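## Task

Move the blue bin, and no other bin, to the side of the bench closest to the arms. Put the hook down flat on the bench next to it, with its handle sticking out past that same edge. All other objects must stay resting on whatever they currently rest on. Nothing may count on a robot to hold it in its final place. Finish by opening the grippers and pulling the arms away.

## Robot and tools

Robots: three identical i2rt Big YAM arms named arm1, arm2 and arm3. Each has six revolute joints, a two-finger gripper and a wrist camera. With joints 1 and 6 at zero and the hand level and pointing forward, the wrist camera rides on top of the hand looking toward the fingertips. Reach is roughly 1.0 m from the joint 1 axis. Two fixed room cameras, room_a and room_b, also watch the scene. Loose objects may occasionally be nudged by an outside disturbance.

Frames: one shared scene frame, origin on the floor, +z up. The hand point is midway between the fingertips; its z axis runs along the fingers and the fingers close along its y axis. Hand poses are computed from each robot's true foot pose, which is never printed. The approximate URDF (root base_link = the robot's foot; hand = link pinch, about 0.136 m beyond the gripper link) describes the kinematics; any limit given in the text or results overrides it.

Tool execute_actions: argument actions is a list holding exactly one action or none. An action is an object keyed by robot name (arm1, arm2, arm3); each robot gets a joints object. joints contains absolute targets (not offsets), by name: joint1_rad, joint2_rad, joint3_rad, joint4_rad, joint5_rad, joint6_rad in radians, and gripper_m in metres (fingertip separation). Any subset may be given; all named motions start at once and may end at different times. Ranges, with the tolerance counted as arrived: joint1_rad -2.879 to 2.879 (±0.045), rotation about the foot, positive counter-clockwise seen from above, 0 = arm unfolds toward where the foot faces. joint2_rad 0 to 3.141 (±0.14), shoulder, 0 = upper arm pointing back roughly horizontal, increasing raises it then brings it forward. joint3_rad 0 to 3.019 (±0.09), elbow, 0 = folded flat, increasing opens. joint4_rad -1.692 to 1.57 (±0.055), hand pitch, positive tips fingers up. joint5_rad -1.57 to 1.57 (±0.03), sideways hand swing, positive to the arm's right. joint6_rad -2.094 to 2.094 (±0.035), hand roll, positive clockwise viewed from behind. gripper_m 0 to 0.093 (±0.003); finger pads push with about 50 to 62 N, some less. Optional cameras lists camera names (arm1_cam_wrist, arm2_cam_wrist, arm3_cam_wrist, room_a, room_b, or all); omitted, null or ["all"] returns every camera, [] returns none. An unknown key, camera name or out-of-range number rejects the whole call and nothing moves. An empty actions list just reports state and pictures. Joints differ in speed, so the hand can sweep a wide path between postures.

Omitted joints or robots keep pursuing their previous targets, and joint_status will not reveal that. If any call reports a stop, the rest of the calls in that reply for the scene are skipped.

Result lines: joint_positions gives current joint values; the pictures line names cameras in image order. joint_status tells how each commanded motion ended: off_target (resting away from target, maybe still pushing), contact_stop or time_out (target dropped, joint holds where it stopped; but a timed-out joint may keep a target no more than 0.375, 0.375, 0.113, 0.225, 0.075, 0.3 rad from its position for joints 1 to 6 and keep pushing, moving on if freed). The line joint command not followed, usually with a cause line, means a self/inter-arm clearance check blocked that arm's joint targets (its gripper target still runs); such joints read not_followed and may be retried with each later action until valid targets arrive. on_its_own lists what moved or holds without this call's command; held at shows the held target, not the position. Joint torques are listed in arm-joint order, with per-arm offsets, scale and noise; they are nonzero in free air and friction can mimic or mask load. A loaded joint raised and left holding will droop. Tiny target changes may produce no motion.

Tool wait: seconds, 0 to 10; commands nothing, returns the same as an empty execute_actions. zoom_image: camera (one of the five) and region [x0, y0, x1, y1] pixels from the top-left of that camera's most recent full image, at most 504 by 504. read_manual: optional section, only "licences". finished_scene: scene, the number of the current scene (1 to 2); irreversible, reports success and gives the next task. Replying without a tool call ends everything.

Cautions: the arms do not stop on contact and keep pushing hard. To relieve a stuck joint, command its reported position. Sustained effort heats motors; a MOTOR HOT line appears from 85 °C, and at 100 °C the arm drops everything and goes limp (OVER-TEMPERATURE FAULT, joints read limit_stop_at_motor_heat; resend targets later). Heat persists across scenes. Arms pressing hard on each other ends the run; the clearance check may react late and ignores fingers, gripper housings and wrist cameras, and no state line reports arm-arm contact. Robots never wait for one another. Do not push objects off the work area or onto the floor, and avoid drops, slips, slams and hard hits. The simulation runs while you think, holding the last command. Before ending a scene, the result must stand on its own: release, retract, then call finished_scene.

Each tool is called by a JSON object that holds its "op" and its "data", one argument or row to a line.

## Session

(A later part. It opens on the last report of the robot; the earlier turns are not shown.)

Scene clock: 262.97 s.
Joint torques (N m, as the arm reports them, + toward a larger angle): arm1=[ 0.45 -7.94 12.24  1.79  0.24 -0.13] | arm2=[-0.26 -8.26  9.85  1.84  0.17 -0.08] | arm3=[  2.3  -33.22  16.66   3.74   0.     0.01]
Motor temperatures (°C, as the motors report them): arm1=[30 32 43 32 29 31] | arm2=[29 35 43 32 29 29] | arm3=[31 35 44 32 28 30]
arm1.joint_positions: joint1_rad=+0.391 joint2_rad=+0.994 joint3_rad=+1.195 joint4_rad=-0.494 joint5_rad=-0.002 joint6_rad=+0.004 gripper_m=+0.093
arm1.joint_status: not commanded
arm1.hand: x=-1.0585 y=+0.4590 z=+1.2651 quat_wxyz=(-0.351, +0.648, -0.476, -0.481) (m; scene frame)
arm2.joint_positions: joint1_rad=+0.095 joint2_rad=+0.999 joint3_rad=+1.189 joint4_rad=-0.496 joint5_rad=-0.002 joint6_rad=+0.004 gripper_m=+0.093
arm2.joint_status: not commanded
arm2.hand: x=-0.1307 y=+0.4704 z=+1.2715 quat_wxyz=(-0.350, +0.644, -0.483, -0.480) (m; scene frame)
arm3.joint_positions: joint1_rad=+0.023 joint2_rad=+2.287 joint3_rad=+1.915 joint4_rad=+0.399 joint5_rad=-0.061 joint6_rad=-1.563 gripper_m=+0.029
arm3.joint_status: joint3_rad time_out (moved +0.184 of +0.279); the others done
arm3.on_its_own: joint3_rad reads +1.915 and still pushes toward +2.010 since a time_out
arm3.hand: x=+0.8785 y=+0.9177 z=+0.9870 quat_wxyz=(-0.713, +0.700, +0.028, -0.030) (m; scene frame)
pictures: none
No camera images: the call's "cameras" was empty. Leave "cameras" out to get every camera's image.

{"op": "execute_actions", "data": {
  "actions": [
    {"arm3":{"joints":{"joint2_rad":2.265,"joint3_rad":1.99}}}
  ],
  "cameras": ["arm3_cam_wrist","room_a"]
}}

{"op": "zoom_image", "data": {
  "camera": "room_a",
  "region": [20, 210, 160, 330]
}}

Scene clock: 268.00 s.
Joint torques (N m, as the arm reports them, + toward a larger angle): arm1=[-0.24 -7.65 12.09  1.79  0.2  -0.2 ] | arm2=[-0.19 -8.29  9.83  1.81  0.18 -0.09] | arm3=[  2.39 -31.2   15.02   3.68   0.     0.02]
Motor temperatures (°C, as the motors report them): arm1=[30 32 43 32 29 31] | arm2=[29 35 43 32 29 29] | arm3=[31 35 45 32 28 30]
arm1.joint_positions: joint1_rad=+0.391 joint2_rad=+0.994 joint3_rad=+1.195 joint4_rad=-0.494 joint5_rad=-0.002 joint6_rad=+0.004 gripper_m=+0.093
arm1.joint_status: not commanded
arm1.hand: x=-1.0585 y=+0.4590 z=+1.2651 quat_wxyz=(-0.351, +0.648, -0.476, -0.481) (m; scene frame)
arm2.joint_positions: joint1_rad=+0.095 joint2_rad=+0.999 joint3_rad=+1.189 joint4_rad=-0.496 joint5_rad=-0.002 joint6_rad=+0.004 gripper_m=+0.093
arm2.joint_status: not commanded
arm2.hand: x=-0.1307 y=+0.4704 z=+1.2715 quat_wxyz=(-0.350, +0.644, -0.483, -0.480) (m; scene frame)
arm3.joint_positions: joint1_rad=+0.023 joint2_rad=+2.317 joint3_rad=+1.915 joint4_rad=+0.399 joint5_rad=-0.061 joint6_rad=-1.563 gripper_m=+0.029
arm3.joint_status: all done
arm3.hand: x=+0.8786 y=+0.9203 z=+0.9601 quat_wxyz=(-0.702, +0.711, +0.027, -0.030) (m; scene frame)
pictures: arm3_cam_wrist, room_a
Images, in order (width x height): arm3_cam_wrist 504x504, room_a 504x504.

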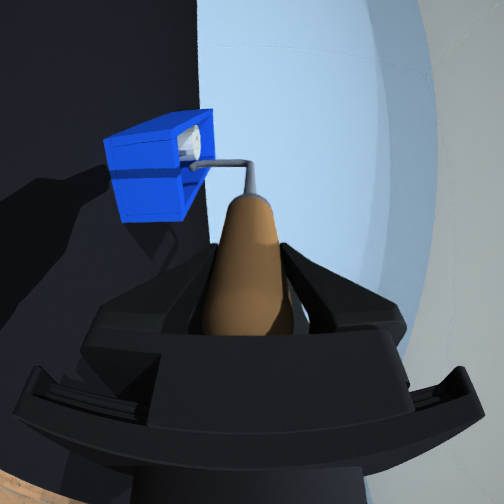

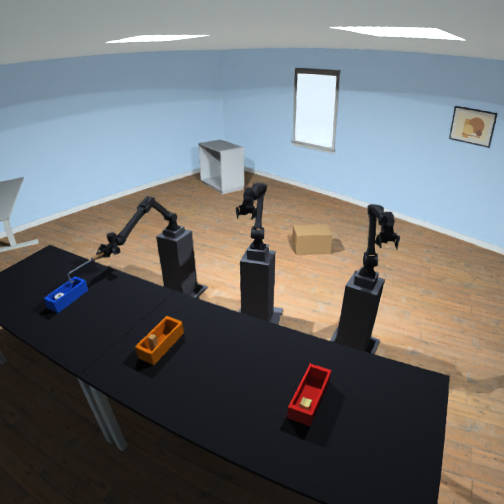

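Region (20, 210, 160, 330) of room_a's 504x504 image, scaled by 3.600, with more detail than that image has; it fills the top 432 rows of this view, and the rest is white.

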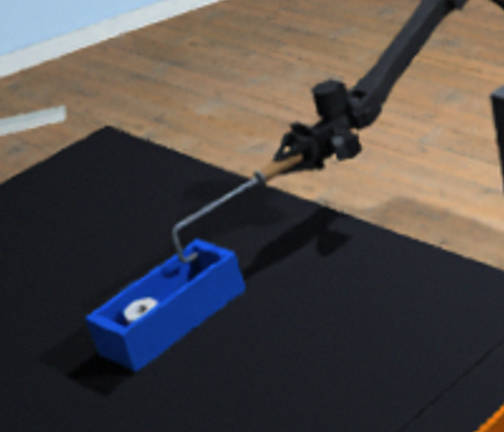

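{"op": "execute_actions", "data": {
  "actions": [
    {"arm3":{"joints":{"joint2_rad":2.33,"joint4_rad":0.47}}}
  ],
  "cameras": ["arm3_cam_wrist","room_a"]
}}

{"op": "zoom_image", "data": {
  "camera": "room_a",
  "region": [20, 210, 160, 330]
}}

Scene clock: 273.53 s.
Joint torques (N m, as the arm reports them, + toward a larger angle): arm1=[ 0.24 -7.94 12.13  1.74  0.2  -0.16] | arm2=[-0.4  -8.43  9.88  1.83  0.16 -0.09] | arm3=[  2.23 -33.16  14.69   4.14   0.     0.03]
Motor temperatures (°C, as the motors report them): arm1=[30 32 44 32 29 31] | arm2=[29 35 43 32 29 29] | arm3=[31 36 46 32 28 30]
arm1.joint_positions: joint1_rad=+0.391 joint2_rad=+0.994 joint3_rad=+1.195 joint4_rad=-0.494 joint5_rad=-0.002 joint6_rad=+0.004 gripper_m=+0.093
arm1.joint_status: not commanded
arm1.hand: x=-1.0585 y=+0.4590 z=+1.2651 quat_wxyz=(-0.351, +0.648, -0.476, -0.481) (m; scene frame)
arm2.joint_positions: joint1_rad=+0.095 joint2_rad=+0.999 joint3_rad=+1.189 joint4_rad=-0.496 joint5_rad=-0.002 joint6_rad=+0.004 gripper_m=+0.093
arm2.joint_status: not commanded
arm2.hand: x=-0.1307 y=+0.4704 z=+1.2715 quat_wxyz=(-0.350, +0.644, -0.483, -0.480) (m; scene frame)
arm3.joint_positions: joint1_rad=+0.023 joint2_rad=+2.397 joint3_rad=+1.915 joint4_rad=+0.423 joint5_rad=-0.061 joint6_rad=-1.563 gripper_m=+0.029
arm3.joint_status: all done
arm3.hand: x=+0.8788 y=+0.9238 z=+0.8933 quat_wxyz=(-0.682, +0.730, +0.027, -0.031) (m; scene frame)
pictures: arm3_cam_wrist, room_a
Images, in order (width x height): arm3_cam_wrist 504x504, room_a 504x504.

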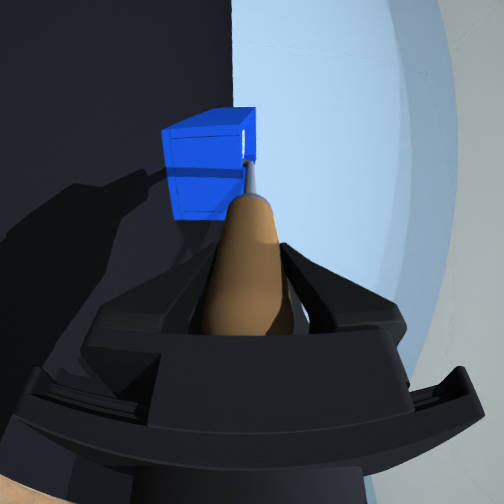

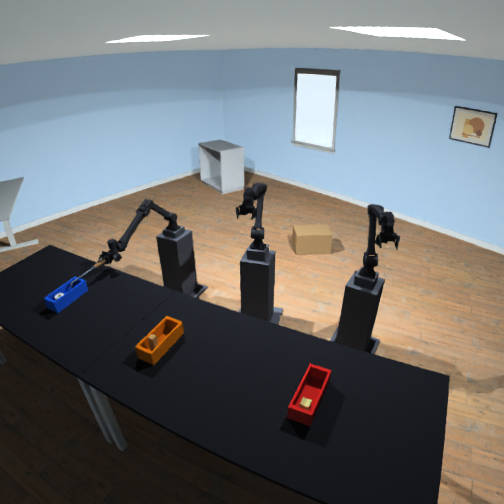

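Region (20, 210, 160, 330) of room_a's 504x504 image, scaled by 3.600, with more detail than that image has; it fills the top 432 rows of this view, and the rest is white.

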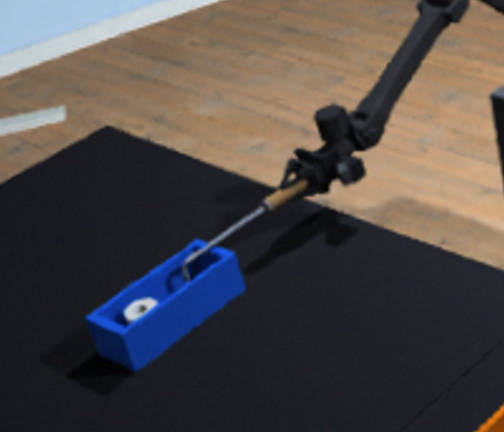

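{"op": "execute_actions", "data": {
  "actions": [
    {"arm3":{"joints":{"joint2_rad":2.15,"joint3_rad":1.56,"joint4_rad":0.665}}}
  ],
  "cameras": []
}}

{"op": "execute_actions", "data": {
  "actions": [
    {"arm3":{"joints":{"joint2_rad":2.0,"joint3_rad":1.265,"joint4_rad":0.805}}}
  ],
  "cameras": ["arm3_cam_wrist","room_a"]
}}

Scene clock: 281.03 s.
Joint torques (N m, as the arm reports them, + toward a larger angle): arm1=[ 0.54 -8.18 12.2   1.71  0.24 -0.16] | arm2=[-0.32 -8.34  9.88  1.78  0.17 -0.09] | arm3=[  2.16 -26.08   8.35   2.49   0.02   0.08]
Motor temperatures (°C, as the motors report them): arm1=[30 32 44 32 29 31] | arm2=[29 35 43 32 29 29] | arm3=[31 36 46 33 28 30]
arm1.joint_positions: joint1_rad=+0.391 joint2_rad=+0.994 joint3_rad=+1.195 joint4_rad=-0.494 joint5_rad=-0.002 joint6_rad=+0.004 gripper_m=+0.093
arm1.joint_status: not commanded
arm1.hand: x=-1.0585 y=+0.4590 z=+1.2651 quat_wxyz=(-0.351, +0.648, -0.476, -0.481) (m; scene frame)
arm2.joint_positions: joint1_rad=+0.095 joint2_rad=+0.999 joint3_rad=+1.189 joint4_rad=-0.496 joint5_rad=-0.002 joint6_rad=+0.004 gripper_m=+0.093
arm2.joint_status: not commanded
arm2.hand: x=-0.1307 y=+0.4704 z=+1.2715 quat_wxyz=(-0.350, +0.644, -0.483, -0.480) (m; scene frame)
arm3.joint_positions: joint1_rad=+0.023 joint2_rad=+2.176 joint3_rad=+1.554 joint4_rad=+0.653 joint5_rad=-0.061 joint6_rad=-1.569 gripper_m=+0.029
arm3.joint_status: all done
arm3.hand: x=+0.8803 y=+0.8433 z=+0.9369 quat_wxyz=(-0.715, +0.698, +0.030, -0.028) (m; scene frame)
pictures: none
No camera images: the call's "cameras" was empty. Leave "cameras" out to get every camera's image.

Scene clock: 282.17 s.
Joint torques (N m, as the arm reports them, + toward a larger angle): arm1=[ 0.01 -7.59 12.25  1.78  0.21 -0.17] | arm2=[-0.16 -8.37  9.83  1.82  0.17 -0.1 ] | arm3=[  2.35 -26.4    8.67   4.18  -0.01   0.08]
Motor temperatures (°C, as the motors report them): arm1=[30 32 44 32 29 31] | arm2=[29 35 43 32 29 29] | arm3=[31 36 46 33 28 30]
arm1.joint_positions: joint1_rad=+0.391 joint2_rad=+0.994 joint3_rad=+1.195 joint4_rad=-0.494 joint5_rad=-0.002 joint6_rad=+0.004 gripper_m=+0.093
arm1.joint_status: not commanded
arm1.hand: x=-1.0585 y=+0.4590 z=+1.2651 quat_wxyz=(-0.351, +0.648, -0.476, -0.481) (m; scene frame)
arm2.joint_positions: joint1_rad=+0.095 joint2_rad=+0.999 joint3_rad=+1.189 joint4_rad=-0.496 joint5_rad=-0.002 joint6_rad=+0.004 gripper_m=+0.093
arm2.joint_status: not commanded
arm2.hand: x=-0.1307 y=+0.4704 z=+1.2715 quat_wxyz=(-0.350, +0.644, -0.483, -0.480) (m; scene frame)
arm3.joint_positions: joint1_rad=+0.023 joint2_rad=+2.060 joint3_rad=+1.242 joint4_rad=+0.753 joint5_rad=-0.061 joint6_rad=-1.569 gripper_m=+0.029
arm3.joint_status: all done
arm3.hand: x=+0.8823 y=+0.7599 z=+0.8877 quat_wxyz=(-0.680, +0.732, +0.029, -0.029) (m; scene frame)
pictures: arm3_cam_wrist, room_a
Images, in order (width x height): arm3_cam_wrist 504x504, room_a 504x504.

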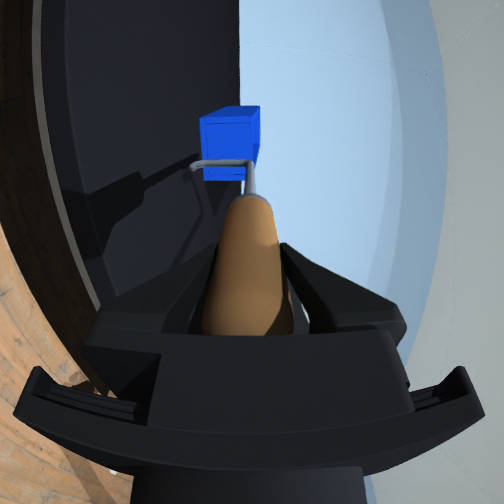

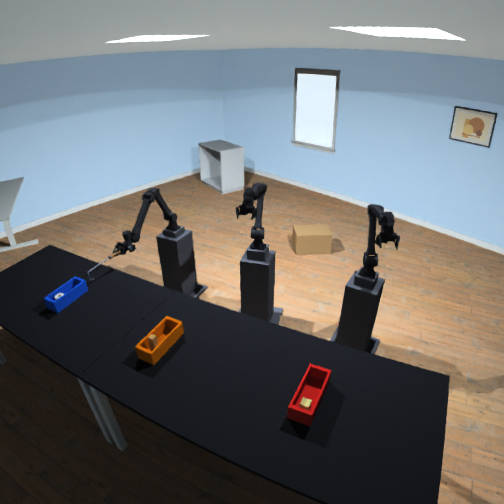

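{"op": "execute_actions", "data": {
  "actions": [
    {"arm3":{"joints":{"joint3_rad":1.6}}}
  ],
  "cameras": []
}}

{"op": "execute_actions", "data": {
  "actions": [
    {"arm3":{"joints":{"joint2_rad":2.22,"joint3_rad":1.98,"joint4_rad":0.55}}}
  ],
  "cameras": []
}}

{"op": "execute_actions", "data": {
  "actions": [
    {"arm3":{"joints":{"joint2_rad":2.30,"joint4_rad":0.425}}}
  ],
  "cameras": ["arm3_cam_wrist","room_a"]
}}

Scene clock: 293.67 s.
Joint torques (N m, as the arm reports them, + toward a larger angle): arm1=[ 0.22 -7.79 12.42  1.56  0.23 -0.2 ] | arm2=[-0.28 -8.15  9.86  1.79  0.17 -0.09] | arm3=[  2.38 -26.8   13.92   3.57   0.01   0.1 ]
Motor temperatures (°C, as the motors report them): arm1=[30 32 44 32 29 31] | arm2=[29 35 43 32 29 29] | arm3=[31 35 44 33 28 30]
arm1.joint_positions: joint1_rad=+0.391 joint2_rad=+0.994 joint3_rad=+1.195 joint4_rad=-0.494 joint5_rad=-0.002 joint6_rad=+0.004 gripper_m=+0.093
arm1.joint_status: not commanded
arm1.hand: x=-1.0585 y=+0.4590 z=+1.2651 quat_wxyz=(-0.351, +0.648, -0.476, -0.481) (m; scene frame)
arm2.joint_positions: joint1_rad=+0.095 joint2_rad=+0.999 joint3_rad=+1.189 joint4_rad=-0.496 joint5_rad=-0.002 joint6_rad=+0.004 gripper_m=+0.093
arm2.joint_status: not commanded
arm2.hand: x=-0.1307 y=+0.4704 z=+1.2715 quat_wxyz=(-0.350, +0.644, -0.483, -0.480) (m; scene frame)
arm3.joint_positions: joint1_rad=+0.023 joint2_rad=+2.042 joint3_rad=+1.530 joint4_rad=+0.766 joint5_rad=-0.061 joint6_rad=-1.569 gripper_m=+0.029
arm3.joint_status: all done
arm3.hand: x=+0.8803 y=+0.8204 z=+1.0604 quat_wxyz=(-0.788, +0.614, +0.031, -0.027) (m; scene frame)
pictures: none
No camera images: the call's "cameras" was empty. Leave "cameras" out to get every camera's image.

Scene clock: 296.03 s.
Joint torques (N m, as the arm reports them, + toward a larger angle): arm1=[ 0.29 -7.75 12.28  1.72  0.21 -0.18] | arm2=[-0.28 -8.34  9.83  1.79  0.18 -0.09] | arm3=[  2.46 -33.43  16.52   3.54   0.03   0.09]
Motor temperatures (°C, as the motors report them): arm1=[30 32 44 32 29 31] | arm2=[29 35 43 32 29 29] | arm3=[31 36 45 33 28 30]
arm1.joint_positions: joint1_rad=+0.391 joint2_rad=+0.994 joint3_rad=+1.195 joint4_rad=-0.494 joint5_rad=-0.002 joint6_rad=+0.004 gripper_m=+0.093
arm1.joint_status: not commanded
arm1.hand: x=-1.0585 y=+0.4590 z=+1.2651 quat_wxyz=(-0.351, +0.648, -0.476, -0.481) (m; scene frame)
arm2.joint_positions: joint1_rad=+0.095 joint2_rad=+0.999 joint3_rad=+1.189 joint4_rad=-0.496 joint5_rad=-0.002 joint6_rad=+0.004 gripper_m=+0.093
arm2.joint_status: not commanded
arm2.hand: x=-0.1307 y=+0.4704 z=+1.2715 quat_wxyz=(-0.350, +0.644, -0.483, -0.480) (m; scene frame)
arm3.joint_positions: joint1_rad=+0.023 joint2_rad=+2.291 joint3_rad=+1.884 joint4_rad=+0.514 joint5_rad=-0.061 joint6_rad=-1.569 gripper_m=+0.029
arm3.joint_status: joint3_rad time_out (moved +0.354 of +0.450); the others done
arm3.on_its_own: joint3_rad reads +1.884 and still pushes toward +1.980 since a time_out
arm3.hand: x=+0.8786 y=+0.9124 z=+0.9934 quat_wxyz=(-0.741, +0.671, +0.030, -0.028) (m; scene frame)
pictures: none
No camera images: the call's "cameras" was empty. Leave "cameras" out to get every camera's image.

not run: a stop came earlier in this reply.

{"op": "execute_actions", "data": {
  "actions": [
    {"arm3":{"joints":{"joint2_rad":2.305,"joint3_rad":1.96,"joint4_rad":0.475}}}
  ],
  "cameras": ["arm3_cam_wrist"]
}}

Scene clock: 300.13 s.
Joint torques (N m, as the arm reports them, + toward a larger angle): arm1=[-0.19 -8.3  12.2   1.67  0.25 -0.2 ] | arm2=[-0.23 -8.26  9.81  1.85  0.18 -0.09] | arm3=[  2.28 -33.53  14.73   3.37   0.02   0.08]
Motor temperatures (°C, as the motors report them): arm1=[30 32 44 32 29 31] | arm2=[29 35 43 32 29 29] | arm3=[31 36 46 33 28 30]
arm1.joint_positions: joint1_rad=+0.391 joint2_rad=+0.994 joint3_rad=+1.195 joint4_rad=-0.494 joint5_rad=-0.002 joint6_rad=+0.004 gripper_m=+0.093
arm1.joint_status: not commanded
arm1.hand: x=-1.0585 y=+0.4590 z=+1.2651 quat_wxyz=(-0.351, +0.648, -0.476, -0.481) (m; scene frame)
arm2.joint_positions: joint1_rad=+0.095 joint2_rad=+0.999 joint3_rad=+1.189 joint4_rad=-0.496 joint5_rad=-0.002 joint6_rad=+0.004 gripper_m=+0.093
arm2.joint_status: not commanded
arm2.hand: x=-0.1307 y=+0.4704 z=+1.2715 quat_wxyz=(-0.350, +0.644, -0.483, -0.480) (m; scene frame)
arm3.joint_positions: joint1_rad=+0.023 joint2_rad=+2.377 joint3_rad=+1.884 joint4_rad=+0.443 joint5_rad=-0.061 joint6_rad=-1.569 gripper_m=+0.029
arm3.joint_status: all done
arm3.hand: x=+0.8789 y=+0.9179 z=+0.8989 quat_wxyz=(-0.686, +0.727, +0.029, -0.029) (m; scene frame)
pictures: arm3_cam_wrist
Images, in order (width x height): arm3_cam_wrist 504x504.

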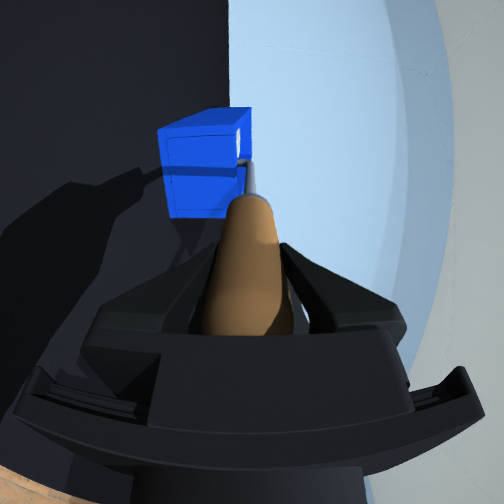

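{"op": "execute_actions", "data": {
  "actions": [
    {"arm3":{"joints":{"joint2_rad":2.225,"joint3_rad":1.68,"joint4_rad":0.585}}}
  ],
  "cameras": ["arm3_cam_wrist"]
}}

Scene clock: 304.87 s.
Joint torques (N m, as the arm reports them, + toward a larger angle): arm1=[ 0.27 -8.01 12.24  1.6   0.17 -0.17] | arm2=[-0.3  -8.3   9.84  1.85  0.17 -0.1 ] | arm3=[  2.57 -29.61   9.3    3.66  -0.01   0.08]
Motor temperatures (°C, as the motors report them): arm1=[30 32 44 32 29 31] | arm2=[29 35 43 32 29 29] | arm3=[31 36 46 33 28 30]
arm1.joint_positions: joint1_rad=+0.391 joint2_rad=+0.994 joint3_rad=+1.195 joint4_rad=-0.494 joint5_rad=-0.002 joint6_rad=+0.004 gripper_m=+0.093
arm1.joint_status: not commanded
arm1.hand: x=-1.0585 y=+0.4590 z=+1.2651 quat_wxyz=(-0.351, +0.648, -0.476, -0.481) (m; scene frame)
arm2.joint_positions: joint1_rad=+0.095 joint2_rad=+0.999 joint3_rad=+1.189 joint4_rad=-0.496 joint5_rad=-0.002 joint6_rad=+0.004 gripper_m=+0.093
arm2.joint_status: not commanded
arm2.hand: x=-0.1307 y=+0.4704 z=+1.2715 quat_wxyz=(-0.350, +0.644, -0.483, -0.480) (m; scene frame)
arm3.joint_positions: joint1_rad=+0.024 joint2_rad=+2.273 joint3_rad=+1.662 joint4_rad=+0.547 joint5_rad=-0.060 joint6_rad=-1.569 gripper_m=+0.029
arm3.joint_status: all done
arm3.hand: x=+0.8796 y=+0.8700 z=+0.8890 quat_wxyz=(-0.680, +0.732, +0.029, -0.029) (m; scene frame)
pictures: arm3_cam_wrist
Images, in order (width x height): arm3_cam_wrist 504x504.

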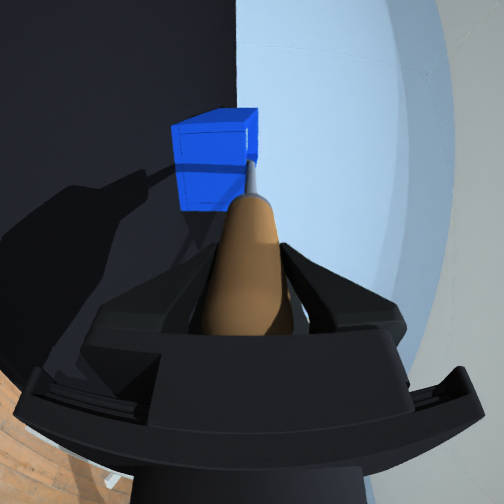

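{"op": "execute_actions", "data": {
  "actions": [
    {"arm3":{"joints":{"joint2_rad":2.11,"joint3_rad":1.46,"joint4_rad":0.695}}}
  ],
  "cameras": []
}}

{"op": "execute_actions", "data": {
  "actions": [
    {"arm3":{"joints":{"joint2_rad":2.005,"joint3_rad":1.265,"joint4_rad":0.79}}}
  ],
  "cameras": ["arm3_cam_wrist"]
}}

Scene clock: 310.10 s.
Joint torques (N m, as the arm reports them, + toward a larger angle): arm1=[ 0.07 -8.64 12.12  1.53  0.22 -0.19] | arm2=[-0.26 -8.38  9.85  1.83  0.17 -0.09] | arm3=[  2.48 -28.38   7.98   3.81  -0.01   0.1 ]
Motor temperatures (°C, as the motors report them): arm1=[30 32 44 32 29 31] | arm2=[29 35 43 32 29 29] | arm3=[31 36 45 33 28 30]
arm1.joint_positions: joint1_rad=+0.391 joint2_rad=+0.994 joint3_rad=+1.195 joint4_rad=-0.494 joint5_rad=-0.002 joint6_rad=+0.004 gripper_m=+0.093
arm1.joint_status: not commanded
arm1.hand: x=-1.0585 y=+0.4590 z=+1.2651 quat_wxyz=(-0.351, +0.648, -0.476, -0.481) (m; scene frame)
arm2.joint_positions: joint1_rad=+0.095 joint2_rad=+0.999 joint3_rad=+1.189 joint4_rad=-0.496 joint5_rad=-0.002 joint6_rad=+0.004 gripper_m=+0.093
arm2.joint_status: not commanded
arm2.hand: x=-0.1307 y=+0.4704 z=+1.2715 quat_wxyz=(-0.350, +0.644, -0.483, -0.480) (m; scene frame)
arm3.joint_positions: joint1_rad=+0.024 joint2_rad=+2.169 joint3_rad=+1.452 joint4_rad=+0.652 joint5_rad=-0.060 joint6_rad=-1.569 gripper_m=+0.029
arm3.joint_status: all done
arm3.hand: x=+0.8808 y=+0.8180 z=+0.8870 quat_wxyz=(-0.680, +0.732, +0.029, -0.029) (m; scene frame)
pictures: none
No camera images: the call's "cameras" was empty. Leave "cameras" out to get every camera's image.

Scene clock: 310.93 s.
Joint torques (N m, as the arm reports them, + toward a larger angle): arm1=[ 0.29 -7.71 12.3   1.84  0.16 -0.16] | arm2=[-0.23 -8.36  9.83  1.84  0.17 -0.08] | arm3=[  2.39 -26.69   7.65   4.09  -0.02   0.08]
Motor temperatures (°C, as the motors report them): arm1=[30 32 44 32 29 31] | arm2=[29 35 43 32 29 29] | arm3=[31 36 45 33 28 30]
arm1.joint_positions: joint1_rad=+0.391 joint2_rad=+0.994 joint3_rad=+1.195 joint4_rad=-0.494 joint5_rad=-0.002 joint6_rad=+0.004 gripper_m=+0.093
arm1.joint_status: not commanded
arm1.hand: x=-1.0585 y=+0.4590 z=+1.2651 quat_wxyz=(-0.351, +0.648, -0.476, -0.481) (m; scene frame)
arm2.joint_positions: joint1_rad=+0.095 joint2_rad=+0.999 joint3_rad=+1.189 joint4_rad=-0.496 joint5_rad=-0.002 joint6_rad=+0.004 gripper_m=+0.093
arm2.joint_status: not commanded
arm2.hand: x=-0.1307 y=+0.4704 z=+1.2715 quat_wxyz=(-0.350, +0.644, -0.483, -0.480) (m; scene frame)
arm3.joint_positions: joint1_rad=+0.024 joint2_rad=+2.064 joint3_rad=+1.254 joint4_rad=+0.741 joint5_rad=-0.060 joint6_rad=-1.569 gripper_m=+0.029
arm3.joint_status: all done
arm3.hand: x=+0.8820 y=+0.7632 z=+0.8874 quat_wxyz=(-0.679, +0.733, +0.029, -0.029) (m; scene frame)
pictures: arm3_cam_wrist
Images, in order (width x height): arm3_cam_wrist 504x504.

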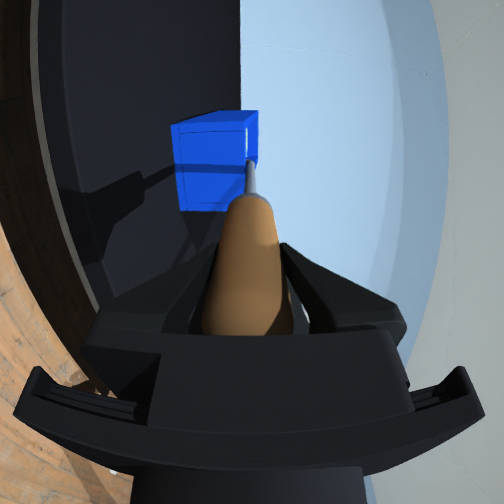

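{"op": "execute_actions", "data": {
  "actions": [
    {"arm3":{"joints":{"joint2_rad":1.895,"joint3_rad":1.065,"joint4_rad":0.885}}}
  ],
  "cameras": []
}}

{"op": "execute_actions", "data": {
  "actions": [
    {"arm3":{"joints":{"joint2_rad":1.795,"joint3_rad":0.88,"joint4_rad":0.97}}}
  ],
  "cameras": []
}}

{"op": "execute_actions", "data": {
  "actions": [
    {"arm3":{"joints":{"joint2_rad":1.695,"joint3_rad":0.705,"joint4_rad":1.045}}}
  ],
  "cameras": ["arm3_cam_wrist","room_a"]
}}

Scene clock: 319.73 s.
Joint torques (N m, as the arm reports them, + toward a larger angle): arm1=[ 0.15 -7.8  12.3   1.61  0.24 -0.18] | arm2=[-0.21 -8.33  9.83  1.79  0.16 -0.09] | arm3=[  2.27 -23.28   7.2    4.19  -0.02   0.08]
Motor temperatures (°C, as the motors report them): arm1=[30 32 44 32 29 31] | arm2=[29 35 43 32 29 29] | arm3=[31 36 43 33 28 30]
arm1.joint_positions: joint1_rad=+0.391 joint2_rad=+0.994 joint3_rad=+1.195 joint4_rad=-0.494 joint5_rad=-0.002 joint6_rad=+0.004 gripper_m=+0.093
arm1.joint_status: not commanded
arm1.hand: x=-1.0585 y=+0.4590 z=+1.2651 quat_wxyz=(-0.351, +0.648, -0.476, -0.481) (m; scene frame)
arm2.joint_positions: joint1_rad=+0.095 joint2_rad=+0.999 joint3_rad=+1.189 joint4_rad=-0.496 joint5_rad=-0.002 joint6_rad=+0.004 gripper_m=+0.093
arm2.joint_status: not commanded
arm2.hand: x=-0.1307 y=+0.4704 z=+1.2715 quat_wxyz=(-0.350, +0.644, -0.483, -0.480) (m; scene frame)
arm3.joint_positions: joint1_rad=+0.024 joint2_rad=+1.947 joint3_rad=+1.054 joint4_rad=+0.834 joint5_rad=-0.060 joint6_rad=-1.569 gripper_m=+0.029
arm3.joint_status: all done
arm3.hand: x=+0.8832 y=+0.7026 z=+0.8955 quat_wxyz=(-0.682, +0.730, +0.029, -0.029) (m; scene frame)
pictures: none
No camera images: the call's "cameras" was empty. Leave "cameras" out to get every camera's image.

Scene clock: 320.57 s.
Joint torques (N m, as the arm reports them, + toward a larger angle): arm1=[-0.36 -8.02 12.09  1.76  0.26 -0.16] | arm2=[-0.21 -8.32  9.84  1.79  0.18 -0.09] | arm3=[  2.29 -20.6    6.68   4.17  -0.01   0.08]
Motor temperatures (°C, as the motors report them): arm1=[30 32 44 32 29 31] | arm2=[29 35 43 32 29 29] | arm3=[31 36 43 33 28 30]
arm1.joint_positions: joint1_rad=+0.391 joint2_rad=+0.994 joint3_rad=+1.195 joint4_rad=-0.494 joint5_rad=-0.002 joint6_rad=+0.004 gripper_m=+0.093
arm1.joint_status: not commanded
arm1.hand: x=-1.0585 y=+0.4590 z=+1.2651 quat_wxyz=(-0.351, +0.648, -0.476, -0.481) (m; scene frame)
arm2.joint_positions: joint1_rad=+0.095 joint2_rad=+0.999 joint3_rad=+1.189 joint4_rad=-0.496 joint5_rad=-0.002 joint6_rad=+0.004 gripper_m=+0.093
arm2.joint_status: not commanded
arm2.hand: x=-0.1307 y=+0.4704 z=+1.2715 quat_wxyz=(-0.350, +0.644, -0.483, -0.480) (m; scene frame)
arm3.joint_positions: joint1_rad=+0.024 joint2_rad=+1.842 joint3_rad=+0.868 joint4_rad=+0.919 joint5_rad=-0.060 joint6_rad=-1.569 gripper_m=+0.029
arm3.joint_status: all done
arm3.hand: x=+0.8845 y=+0.6426 z=+0.8977 quat_wxyz=(-0.684, +0.729, +0.029, -0.029) (m; scene frame)
pictures: none
No camera images: the call's "cameras" was empty. Leave "cameras" out to get every camera's image.

Scene clock: 321.37 s.
Joint torques (N m, as the arm reports them, + toward a larger angle): arm1=[ 0.43 -8.18 12.09  1.62  0.22 -0.13] | arm2=[-0.31 -8.15  9.86  1.83  0.17 -0.09] | arm3=[  2.42 -17.42   6.24   4.17  -0.03   0.08]
Motor temperatures (°C, as the motors report them): arm1=[30 32 44 32 29 31] | arm2=[29 35 43 32 29 29] | arm3=[31 36 43 33 28 30]
arm1.joint_positions: joint1_rad=+0.391 joint2_rad=+0.994 joint3_rad=+1.195 joint4_rad=-0.494 joint5_rad=-0.002 joint6_rad=+0.004 gripper_m=+0.093
arm1.joint_status: not commanded
arm1.hand: x=-1.0585 y=+0.4590 z=+1.2651 quat_wxyz=(-0.351, +0.648, -0.476, -0.481) (m; scene frame)
arm2.joint_positions: joint1_rad=+0.095 joint2_rad=+0.999 joint3_rad=+1.189 joint4_rad=-0.496 joint5_rad=-0.002 joint6_rad=+0.004 gripper_m=+0.093
arm2.joint_status: not commanded
arm2.hand: x=-0.1307 y=+0.4704 z=+1.2715 quat_wxyz=(-0.350, +0.644, -0.483, -0.480) (m; scene frame)
arm3.joint_positions: joint1_rad=+0.024 joint2_rad=+1.737 joint3_rad=+0.693 joint4_rad=+0.994 joint5_rad=-0.060 joint6_rad=-1.569 gripper_m=+0.029
arm3.joint_status: all done
arm3.hand: x=+0.8858 y=+0.5827 z=+0.9010 quat_wxyz=(-0.686, +0.727, +0.029, -0.029) (m; scene frame)
pictures: arm3_cam_wrist, room_a
Images, in order (width x height): arm3_cam_wrist 504x504, room_a 504x504.

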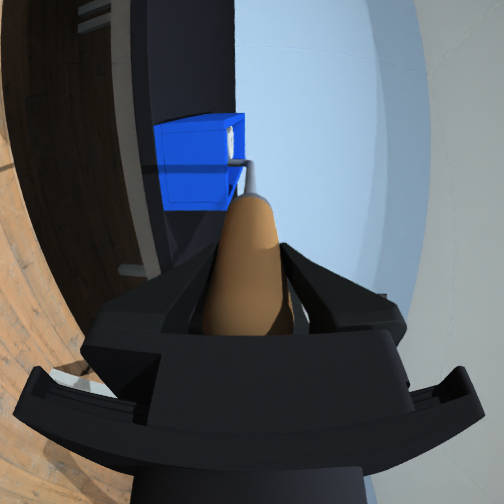

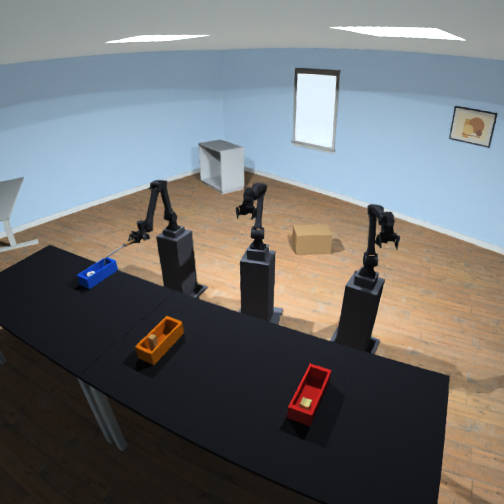

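{"op": "execute_actions", "data": {
  "actions": [
    {"arm3":{"joints":{"joint2_rad":1.65,"joint3_rad":0.62,"joint4_rad":1.075}}}
  ],
  "cameras": ["arm3_cam_wrist","room_a","room_b"]
}}

{"op": "zoom_image", "data": {
  "camera": "arm3_cam_wrist",
  "region": [100, 90, 260, 250]
}}

{"op": "zoom_image", "data": {
  "camera": "room_b",
  "region": [310, 130, 450, 220]
}}

Scene clock: 327.80 s.
Joint torques (N m, as the arm reports them, + toward a larger angle): arm1=[ 0.28 -8.03 12.04  1.78  0.18 -0.13] | arm2=[-0.16 -8.15  9.82  1.77  0.18 -0.09] | arm3=[  2.46 -16.54   5.94   4.13  -0.02   0.08]
Motor temperatures (°C, as the motors report them): arm1=[30 32 44 32 29 31] | arm2=[29 35 43 32 29 29] | arm3=[31 35 42 33 28 30]
arm1.joint_positions: joint1_rad=+0.391 joint2_rad=+0.994 joint3_rad=+1.195 joint4_rad=-0.494 joint5_rad=-0.002 joint6_rad=+0.004 gripper_m=+0.093
arm1.joint_status: not commanded
arm1.hand: x=-1.0585 y=+0.4590 z=+1.2651 quat_wxyz=(-0.351, +0.648, -0.476, -0.481) (m; scene frame)
arm2.joint_positions: joint1_rad=+0.095 joint2_rad=+0.999 joint3_rad=+1.189 joint4_rad=-0.496 joint5_rad=-0.002 joint6_rad=+0.004 gripper_m=+0.093
arm2.joint_status: not commanded
arm2.hand: x=-0.1307 y=+0.4704 z=+1.2715 quat_wxyz=(-0.350, +0.644, -0.483, -0.480) (m; scene frame)
arm3.joint_positions: joint1_rad=+0.024 joint2_rad=+1.691 joint3_rad=+0.609 joint4_rad=+1.027 joint5_rad=-0.060 joint6_rad=-1.569 gripper_m=+0.029
arm3.joint_status: all done
arm3.hand: x=+0.8864 y=+0.5531 z=+0.8983 quat_wxyz=(-0.683, +0.729, +0.029, -0.029) (m; scene frame)
pictures: arm3_cam_wrist, room_a, room_b
Images, in order (width x height): arm3_cam_wrist 504x504, room_a 504x504, room_b 504x504.

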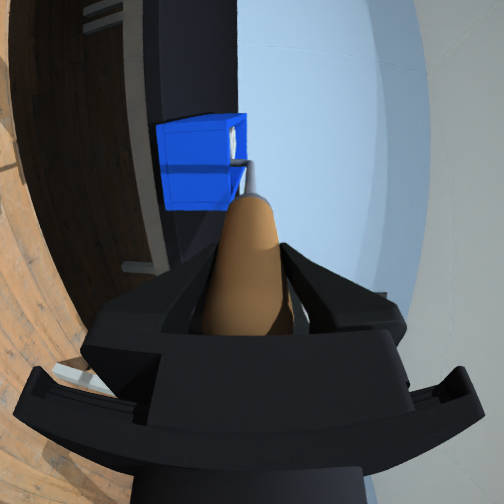

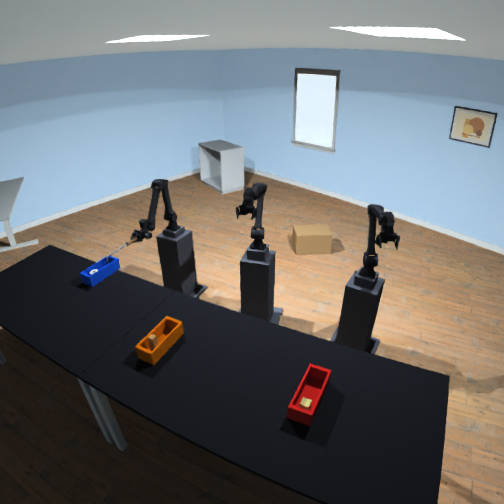

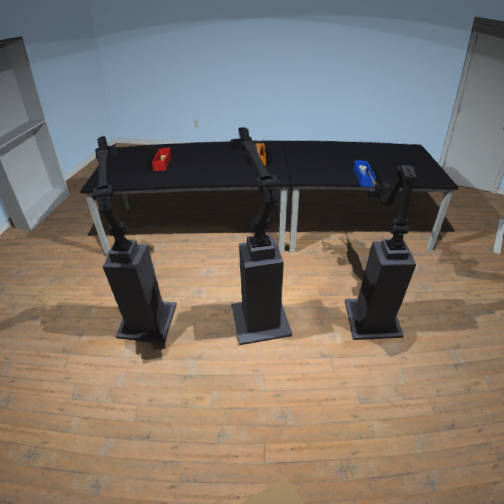

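Region (100, 90, 260, 250) of arm3_cam_wrist's 504x504 image, scaled by 3.150, with more detail than that image has.

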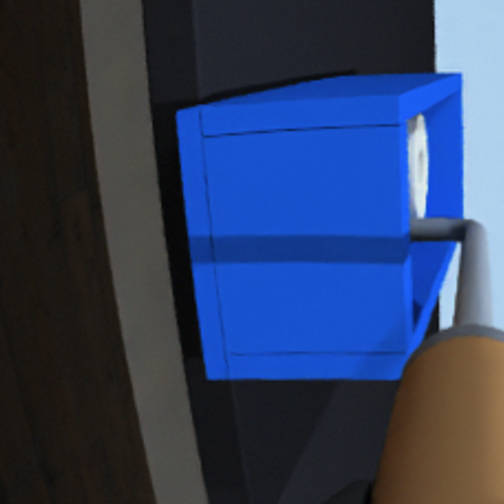

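Region (310, 130, 450, 220) of room_b's 504x504 image, scaled by 3.600, with more detail than that image has; it fills the top 324 rows of this view, and the rest is white.

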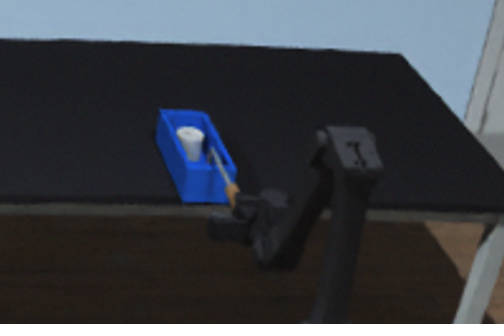

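{"op": "execute_actions", "data": {
  "actions": [
    {"arm3":{"joints":{"joint2_rad":1.58,"joint3_rad":0.81}}}
  ],
  "cameras": ["arm3_cam_wrist","room_a"]
}}

Scene clock: 337.67 s.
Joint torques (N m, as the arm reports them, + toward a larger angle): arm1=[ 0.07 -8.11 12.06  1.57  0.15 -0.17] | arm2=[-0.2  -8.48  9.88  1.83  0.17 -0.1 ] | arm3=[  2.32 -16.35  10.82   3.57   0.02   0.08]
Motor temperatures (°C, as the motors report them): arm1=[30 32 44 32 29 31] | arm2=[29 35 43 32 29 29] | arm3=[31 34 41 33 28 30]
arm1.joint_positions: joint1_rad=+0.391 joint2_rad=+0.994 joint3_rad=+1.195 joint4_rad=-0.494 joint5_rad=-0.002 joint6_rad=+0.004 gripper_m=+0.093
arm1.joint_status: not commanded
arm1.hand: x=-1.0585 y=+0.4590 z=+1.2651 quat_wxyz=(-0.351, +0.648, -0.476, -0.481) (m; scene frame)
arm2.joint_positions: joint1_rad=+0.095 joint2_rad=+0.999 joint3_rad=+1.189 joint4_rad=-0.496 joint5_rad=-0.002 joint6_rad=+0.004 gripper_m=+0.093
arm2.joint_status: not commanded
arm2.hand: x=-0.1307 y=+0.4704 z=+1.2715 quat_wxyz=(-0.350, +0.644, -0.483, -0.480) (m; scene frame)
arm3.joint_positions: joint1_rad=+0.024 joint2_rad=+1.612 joint3_rad=+0.758 joint4_rad=+1.035 joint5_rad=-0.060 joint6_rad=-1.569 gripper_m=+0.029
arm3.joint_status: all done
arm3.hand: x=+0.8851 y=+0.5926 z=+1.0128 quat_wxyz=(-0.765, +0.643, +0.031, -0.027) (m; scene frame)
pictures: arm3_cam_wrist, room_a
Images, in order (width x height): arm3_cam_wrist 504x504, room_a 504x504.

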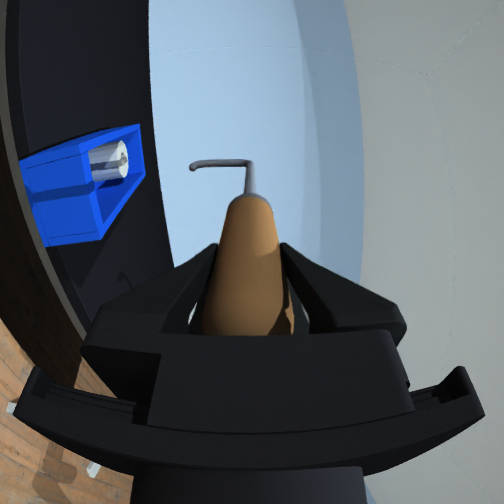

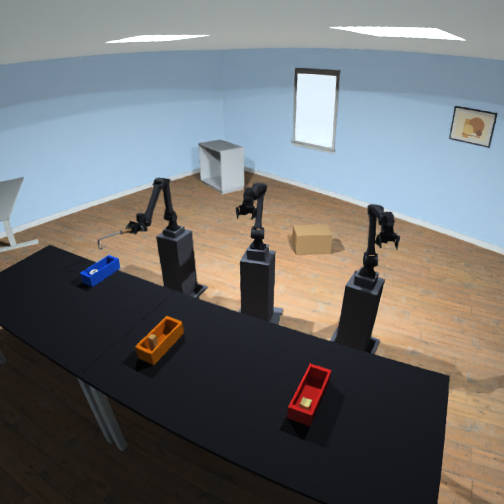

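{"op": "execute_actions", "data": {
  "actions": [
    {"arm3":{"joints":{"joint1_rad":0.345,"joint5_rad":0.12}}}
  ],
  "cameras": []
}}

{"op": "execute_actions", "data": {
  "actions": [
    {"arm3":{"joints":{"joint2_rad":2.1,"joint3_rad":1.48,"joint4_rad":0.8,"joint5_rad":0.33}}}
  ],
  "cameras": ["arm3_cam_wrist","room_a"]
}}

Scene clock: 349.07 s.
Joint torques (N m, as the arm reports them, + toward a larger angle): arm1=[ 0.41 -8.2  12.24  1.8   0.16 -0.19] | arm2=[-0.38 -8.38  9.86  1.85  0.18 -0.09] | arm3=[  0.7  -16.22  10.75   3.64  -0.09   0.08]
Motor temperatures (°C, as the motors report them): arm1=[30 32 44 32 29 31] | arm2=[29 35 43 32 29 29] | arm3=[31 34 43 33 28 30]
arm1.joint_positions: joint1_rad=+0.391 joint2_rad=+0.994 joint3_rad=+1.195 joint4_rad=-0.494 joint5_rad=-0.002 joint6_rad=+0.004 gripper_m=+0.093
arm1.joint_status: not commanded
arm1.hand: x=-1.0585 y=+0.4590 z=+1.2651 quat_wxyz=(-0.351, +0.648, -0.476, -0.481) (m; scene frame)
arm2.joint_positions: joint1_rad=+0.095 joint2_rad=+0.999 joint3_rad=+1.189 joint4_rad=-0.496 joint5_rad=-0.002 joint6_rad=+0.004 gripper_m=+0.093
arm2.joint_status: not commanded
arm2.hand: x=-0.1307 y=+0.4704 z=+1.2715 quat_wxyz=(-0.350, +0.644, -0.483, -0.480) (m; scene frame)
arm3.joint_positions: joint1_rad=+0.354 joint2_rad=+1.612 joint3_rad=+0.758 joint4_rad=+1.035 joint5_rad=+0.122 joint6_rad=-1.569 gripper_m=+0.029
arm3.joint_status: all done
arm3.hand: x=+0.7220 y=+0.5627 z=+1.0122 quat_wxyz=(-0.759, +0.641, +0.067, -0.096) (m; scene frame)
pictures: none
No camera images: the call's "cameras" was empty. Leave "cameras" out to get every camera's image.

Scene clock: 350.57 s.
Joint torques (N m, as the arm reports them, + toward a larger angle): arm1=[-0.27 -7.72 12.01  1.71  0.2  -0.22] | arm2=[-0.27 -8.21  9.8   1.81  0.17 -0.09] | arm3=[  0.93 -27.29  13.27   3.11  -0.08   0.11]
Motor temperatures (°C, as the motors report them): arm1=[30 32 44 32 29 31] | arm2=[29 35 43 32 29 29] | arm3=[31 34 43 33 28 30]
arm1.joint_positions: joint1_rad=+0.391 joint2_rad=+0.994 joint3_rad=+1.195 joint4_rad=-0.494 joint5_rad=-0.002 joint6_rad=+0.004 gripper_m=+0.093
arm1.joint_status: not commanded
arm1.hand: x=-1.0585 y=+0.4590 z=+1.2651 quat_wxyz=(-0.351, +0.648, -0.476, -0.481) (m; scene frame)
arm2.joint_positions: joint1_rad=+0.095 joint2_rad=+0.999 joint3_rad=+1.189 joint4_rad=-0.496 joint5_rad=-0.002 joint6_rad=+0.004 gripper_m=+0.093
arm2.joint_status: not commanded
arm2.hand: x=-0.1307 y=+0.4704 z=+1.2715 quat_wxyz=(-0.350, +0.644, -0.483, -0.480) (m; scene frame)
arm3.joint_positions: joint1_rad=+0.353 joint2_rad=+2.153 joint3_rad=+1.406 joint4_rad=+0.774 joint5_rad=+0.330 joint6_rad=-1.571 gripper_m=+0.029
arm3.joint_status: all done
arm3.hand: x=+0.6846 y=+0.7684 z=+0.9051 quat_wxyz=(-0.713, +0.701, +0.006, -0.009) (m; scene frame)
pictures: arm3_cam_wrist, room_a
Images, in order (width x height): arm3_cam_wrist 504x504, room_a 504x504.

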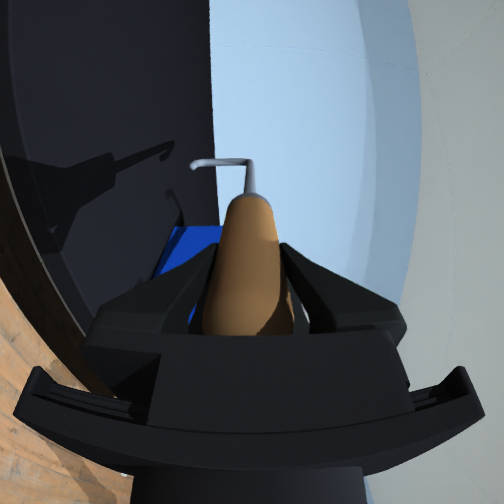

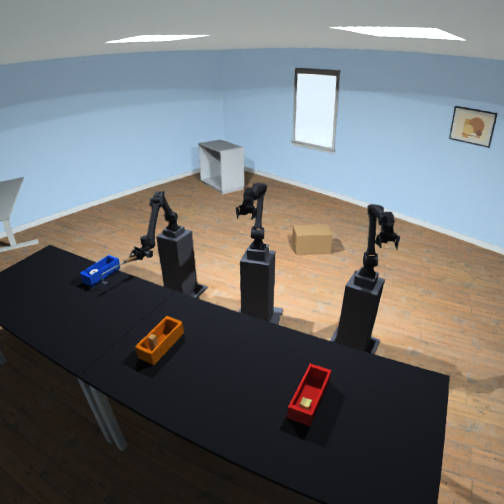

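{"op": "execute_actions", "data": {
  "actions": [
    {"arm3":{"joints":{"joint2_rad":2.175,"joint4_rad":0.87,"joint6_rad":-1.0}}}
  ],
  "cameras": []
}}

{"op": "execute_actions", "data": {
  "actions": [
    {"arm3":{"joints":{"joint2_rad":2.24,"joint4_rad":0.93,"joint6_rad":-0.5}}}
  ],
  "cameras": []
}}

{"op": "execute_actions", "data": {
  "actions": [
    {"arm3":{"joints":{"joint2_rad":2.305,"joint4_rad":0.98,"joint6_rad":0.0}}}
  ],
  "cameras": ["arm3_cam_wrist"]
}}

Scene clock: 359.50 s.
Joint torques (N m, as the arm reports them, + toward a larger angle): arm1=[ 0.44 -7.93 12.06  1.82  0.2  -0.16] | arm2=[-0.23 -8.36  9.86  1.77  0.16 -0.09] | arm3=[  0.86 -27.49  12.75   3.61  -0.09   0.14]
Motor temperatures (°C, as the motors report them): arm1=[30 32 44 32 29 31] | arm2=[29 35 43 32 29 29] | arm3=[31 35 44 33 28 30]
arm1.joint_positions: joint1_rad=+0.391 joint2_rad=+0.994 joint3_rad=+1.195 joint4_rad=-0.494 joint5_rad=-0.002 joint6_rad=+0.004 gripper_m=+0.093
arm1.joint_status: not commanded
arm1.hand: x=-1.0585 y=+0.4590 z=+1.2651 quat_wxyz=(-0.351, +0.648, -0.476, -0.481) (m; scene frame)
arm2.joint_positions: joint1_rad=+0.095 joint2_rad=+0.999 joint3_rad=+1.189 joint4_rad=-0.496 joint5_rad=-0.002 joint6_rad=+0.004 gripper_m=+0.093
arm2.joint_status: not commanded
arm2.hand: x=-0.1307 y=+0.4704 z=+1.2715 quat_wxyz=(-0.350, +0.644, -0.483, -0.480) (m; scene frame)
arm3.joint_positions: joint1_rad=+0.353 joint2_rad=+2.225 joint3_rad=+1.408 joint4_rad=+0.830 joint5_rad=+0.333 joint6_rad=-1.006 gripper_m=+0.029
arm3.joint_status: all done
arm3.hand: x=+0.6853 y=+0.7687 z=+0.8624 quat_wxyz=(-0.679, +0.679, -0.191, -0.204) (m; scene frame)
pictures: none
No camera images: the call's "cameras" was empty. Leave "cameras" out to get every camera's image.

Scene clock: 361.00 s.
Joint torques (N m, as the arm reports them, + toward a larger angle): arm1=[ 0.19 -8.28 12.19  1.78  0.22 -0.17] | arm2=[-0.18 -8.28  9.84  1.83  0.17 -0.09] | arm3=[  0.84 -25.86  12.06   3.24  -0.09   0.11]
Motor temperatures (°C, as the motors report them): arm1=[30 32 44 32 29 31] | arm2=[29 35 43 32 29 29] | arm3=[31 35 44 33 28 30]
arm1.joint_positions: joint1_rad=+0.391 joint2_rad=+0.994 joint3_rad=+1.195 joint4_rad=-0.494 joint5_rad=-0.002 joint6_rad=+0.004 gripper_m=+0.093
arm1.joint_status: not commanded
arm1.hand: x=-1.0585 y=+0.4590 z=+1.2651 quat_wxyz=(-0.351, +0.648, -0.476, -0.481) (m; scene frame)
arm2.joint_positions: joint1_rad=+0.095 joint2_rad=+0.999 joint3_rad=+1.189 joint4_rad=-0.496 joint5_rad=-0.002 joint6_rad=+0.004 gripper_m=+0.093
arm2.joint_status: not commanded
arm2.hand: x=-0.1307 y=+0.4704 z=+1.2715 quat_wxyz=(-0.350, +0.644, -0.483, -0.480) (m; scene frame)
arm3.joint_positions: joint1_rad=+0.353 joint2_rad=+2.270 joint3_rad=+1.413 joint4_rad=+0.900 joint5_rad=+0.332 joint6_rad=-0.507 gripper_m=+0.029
arm3.joint_status: all done
arm3.hand: x=+0.6855 y=+0.7682 z=+0.8457 quat_wxyz=(-0.614, +0.601, -0.350, -0.373) (m; scene frame)
pictures: none
No camera images: the call's "cameras" was empty. Leave "cameras" out to get every camera's image.

Scene clock: 362.40 s.
Joint torques (N m, as the arm reports them, + toward a larger angle): arm1=[ 0.6  -8.52 12.23  1.69  0.19 -0.13] | arm2=[-0.19 -8.5   9.87  1.82  0.17 -0.09] | arm3=[  0.82 -25.81  11.04   3.    -0.1    0.12]
Motor temperatures (°C, as the motors report them): arm1=[30 32 44 32 29 31] | arm2=[29 35 43 32 29 29] | arm3=[31 35 44 33 28 30]
arm1.joint_positions: joint1_rad=+0.391 joint2_rad=+0.994 joint3_rad=+1.195 joint4_rad=-0.494 joint5_rad=-0.002 joint6_rad=+0.004 gripper_m=+0.093
arm1.joint_status: not commanded
arm1.hand: x=-1.0585 y=+0.4590 z=+1.2651 quat_wxyz=(-0.351, +0.648, -0.476, -0.481) (m; scene frame)
arm2.joint_positions: joint1_rad=+0.095 joint2_rad=+0.999 joint3_rad=+1.189 joint4_rad=-0.496 joint5_rad=-0.002 joint6_rad=+0.004 gripper_m=+0.093
arm2.joint_status: not commanded
arm2.hand: x=-0.1307 y=+0.4704 z=+1.2715 quat_wxyz=(-0.350, +0.644, -0.483, -0.480) (m; scene frame)
arm3.joint_positions: joint1_rad=+0.353 joint2_rad=+2.333 joint3_rad=+1.420 joint4_rad=+0.956 joint5_rad=+0.333 joint6_rad=-0.011 gripper_m=+0.029
arm3.joint_status: all done
arm3.hand: x=+0.6862 y=+0.7665 z=+0.8136 quat_wxyz=(-0.504, +0.497, -0.487, -0.512) (m; scene frame)
pictures: arm3_cam_wrist
Images, in order (width x height): arm3_cam_wrist 504x504.

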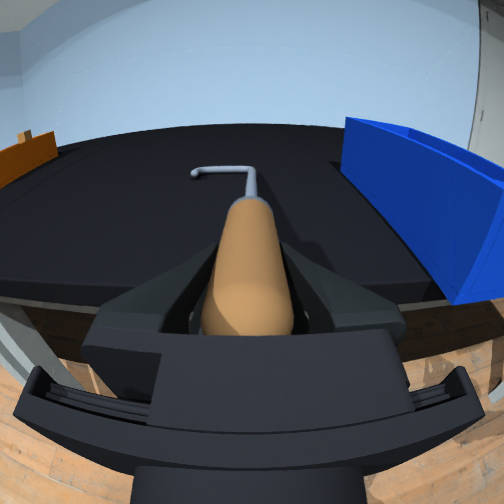

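{"op": "execute_actions", "data": {
  "actions": [
    {"arm3":{"joints":{"joint2_rad":2.34}}}
  ],
  "cameras": []
}}

{"op": "execute_actions", "data": {
  "actions": [
    {"arm3":{"joints":{"gripper_m":0.093}}}
  ],
  "cameras": ["arm3_cam_wrist"]
}}

Scene clock: 366.77 s.
Joint torques (N m, as the arm reports them, + toward a larger angle): arm1=[ 0.78 -7.76 12.17  1.77  0.18 -0.19] | arm2=[-0.27 -8.28  9.89  1.82  0.18 -0.09] | arm3=[  0.8  -24.46  10.51   2.86  -0.07   0.1 ]
Motor temperatures (°C, as the motors report them): arm1=[30 32 44 32 29 31] | arm2=[29 34 43 32 29 29] | arm3=[31 35 44 33 28 30]
arm1.joint_positions: joint1_rad=+0.391 joint2_rad=+0.994 joint3_rad=+1.195 joint4_rad=-0.494 joint5_rad=-0.002 joint6_rad=+0.004 gripper_m=+0.093
arm1.joint_status: not commanded
arm1.hand: x=-1.0585 y=+0.4590 z=+1.2651 quat_wxyz=(-0.351, +0.648, -0.476, -0.481) (m; scene frame)
arm2.joint_positions: joint1_rad=+0.095 joint2_rad=+0.999 joint3_rad=+1.189 joint4_rad=-0.496 joint5_rad=-0.002 joint6_rad=+0.004 gripper_m=+0.093
arm2.joint_status: not commanded
arm2.hand: x=-0.1307 y=+0.4704 z=+1.2715 quat_wxyz=(-0.350, +0.644, -0.483, -0.480) (m; scene frame)
arm3.joint_positions: joint1_rad=+0.353 joint2_rad=+2.355 joint3_rad=+1.425 joint4_rad=+0.959 joint5_rad=+0.332 joint6_rad=-0.009 gripper_m=+0.029
arm3.joint_status: all done
arm3.hand: x=+0.6861 y=+0.7664 z=+0.7998 quat_wxyz=(-0.501, +0.501, -0.490, -0.509) (m; scene frame)
pictures: none
No camera images: the call's "cameras" was empty. Leave "cameras" out to get every camera's image.

Scene clock: 367.47 s.
Joint torques (N m, as the arm reports them, + toward a larger angle): arm1=[ 0.54 -8.06 12.18  1.69  0.19 -0.14] | arm2=[-0.3  -8.38  9.82  1.82  0.18 -0.1 ] | arm3=[  1.04 -24.72   9.77   2.75  -0.05   0.08]
Motor temperatures (°C, as the motors report them): arm1=[30 32 44 32 29 31] | arm2=[29 34 43 32 29 29] | arm3=[31 35 44 33 28 30]
arm1.joint_positions: joint1_rad=+0.391 joint2_rad=+0.994 joint3_rad=+1.195 joint4_rad=-0.494 joint5_rad=-0.002 joint6_rad=+0.004 gripper_m=+0.093
arm1.joint_status: not commanded
arm1.hand: x=-1.0585 y=+0.4590 z=+1.2651 quat_wxyz=(-0.351, +0.648, -0.476, -0.481) (m; scene frame)
arm2.joint_positions: joint1_rad=+0.095 joint2_rad=+0.999 joint3_rad=+1.189 joint4_rad=-0.496 joint5_rad=-0.002 joint6_rad=+0.004 gripper_m=+0.093
arm2.joint_status: not commanded
arm2.hand: x=-0.1307 y=+0.4704 z=+1.2715 quat_wxyz=(-0.350, +0.644, -0.483, -0.480) (m; scene frame)
arm3.joint_positions: joint1_rad=+0.353 joint2_rad=+2.355 joint3_rad=+1.434 joint4_rad=+0.961 joint5_rad=+0.332 joint6_rad=-0.008 gripper_m=+0.093
arm3.joint_status: all done
arm3.hand: x=+0.6852 y=+0.7687 z=+0.8044 quat_wxyz=(-0.502, +0.497, -0.488, -0.512) (m; scene frame)
pictures: arm3_cam_wrist
Images, in order (width x height): arm3_cam_wrist 504x504.

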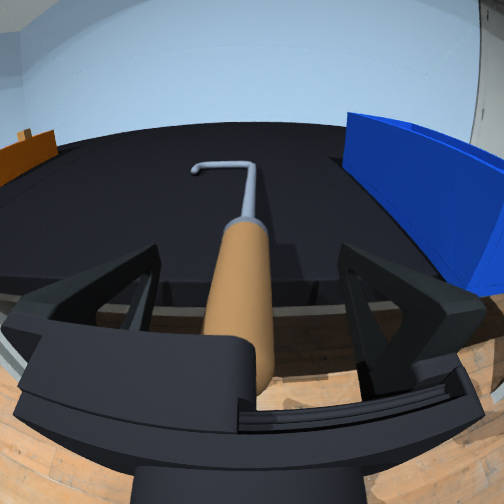

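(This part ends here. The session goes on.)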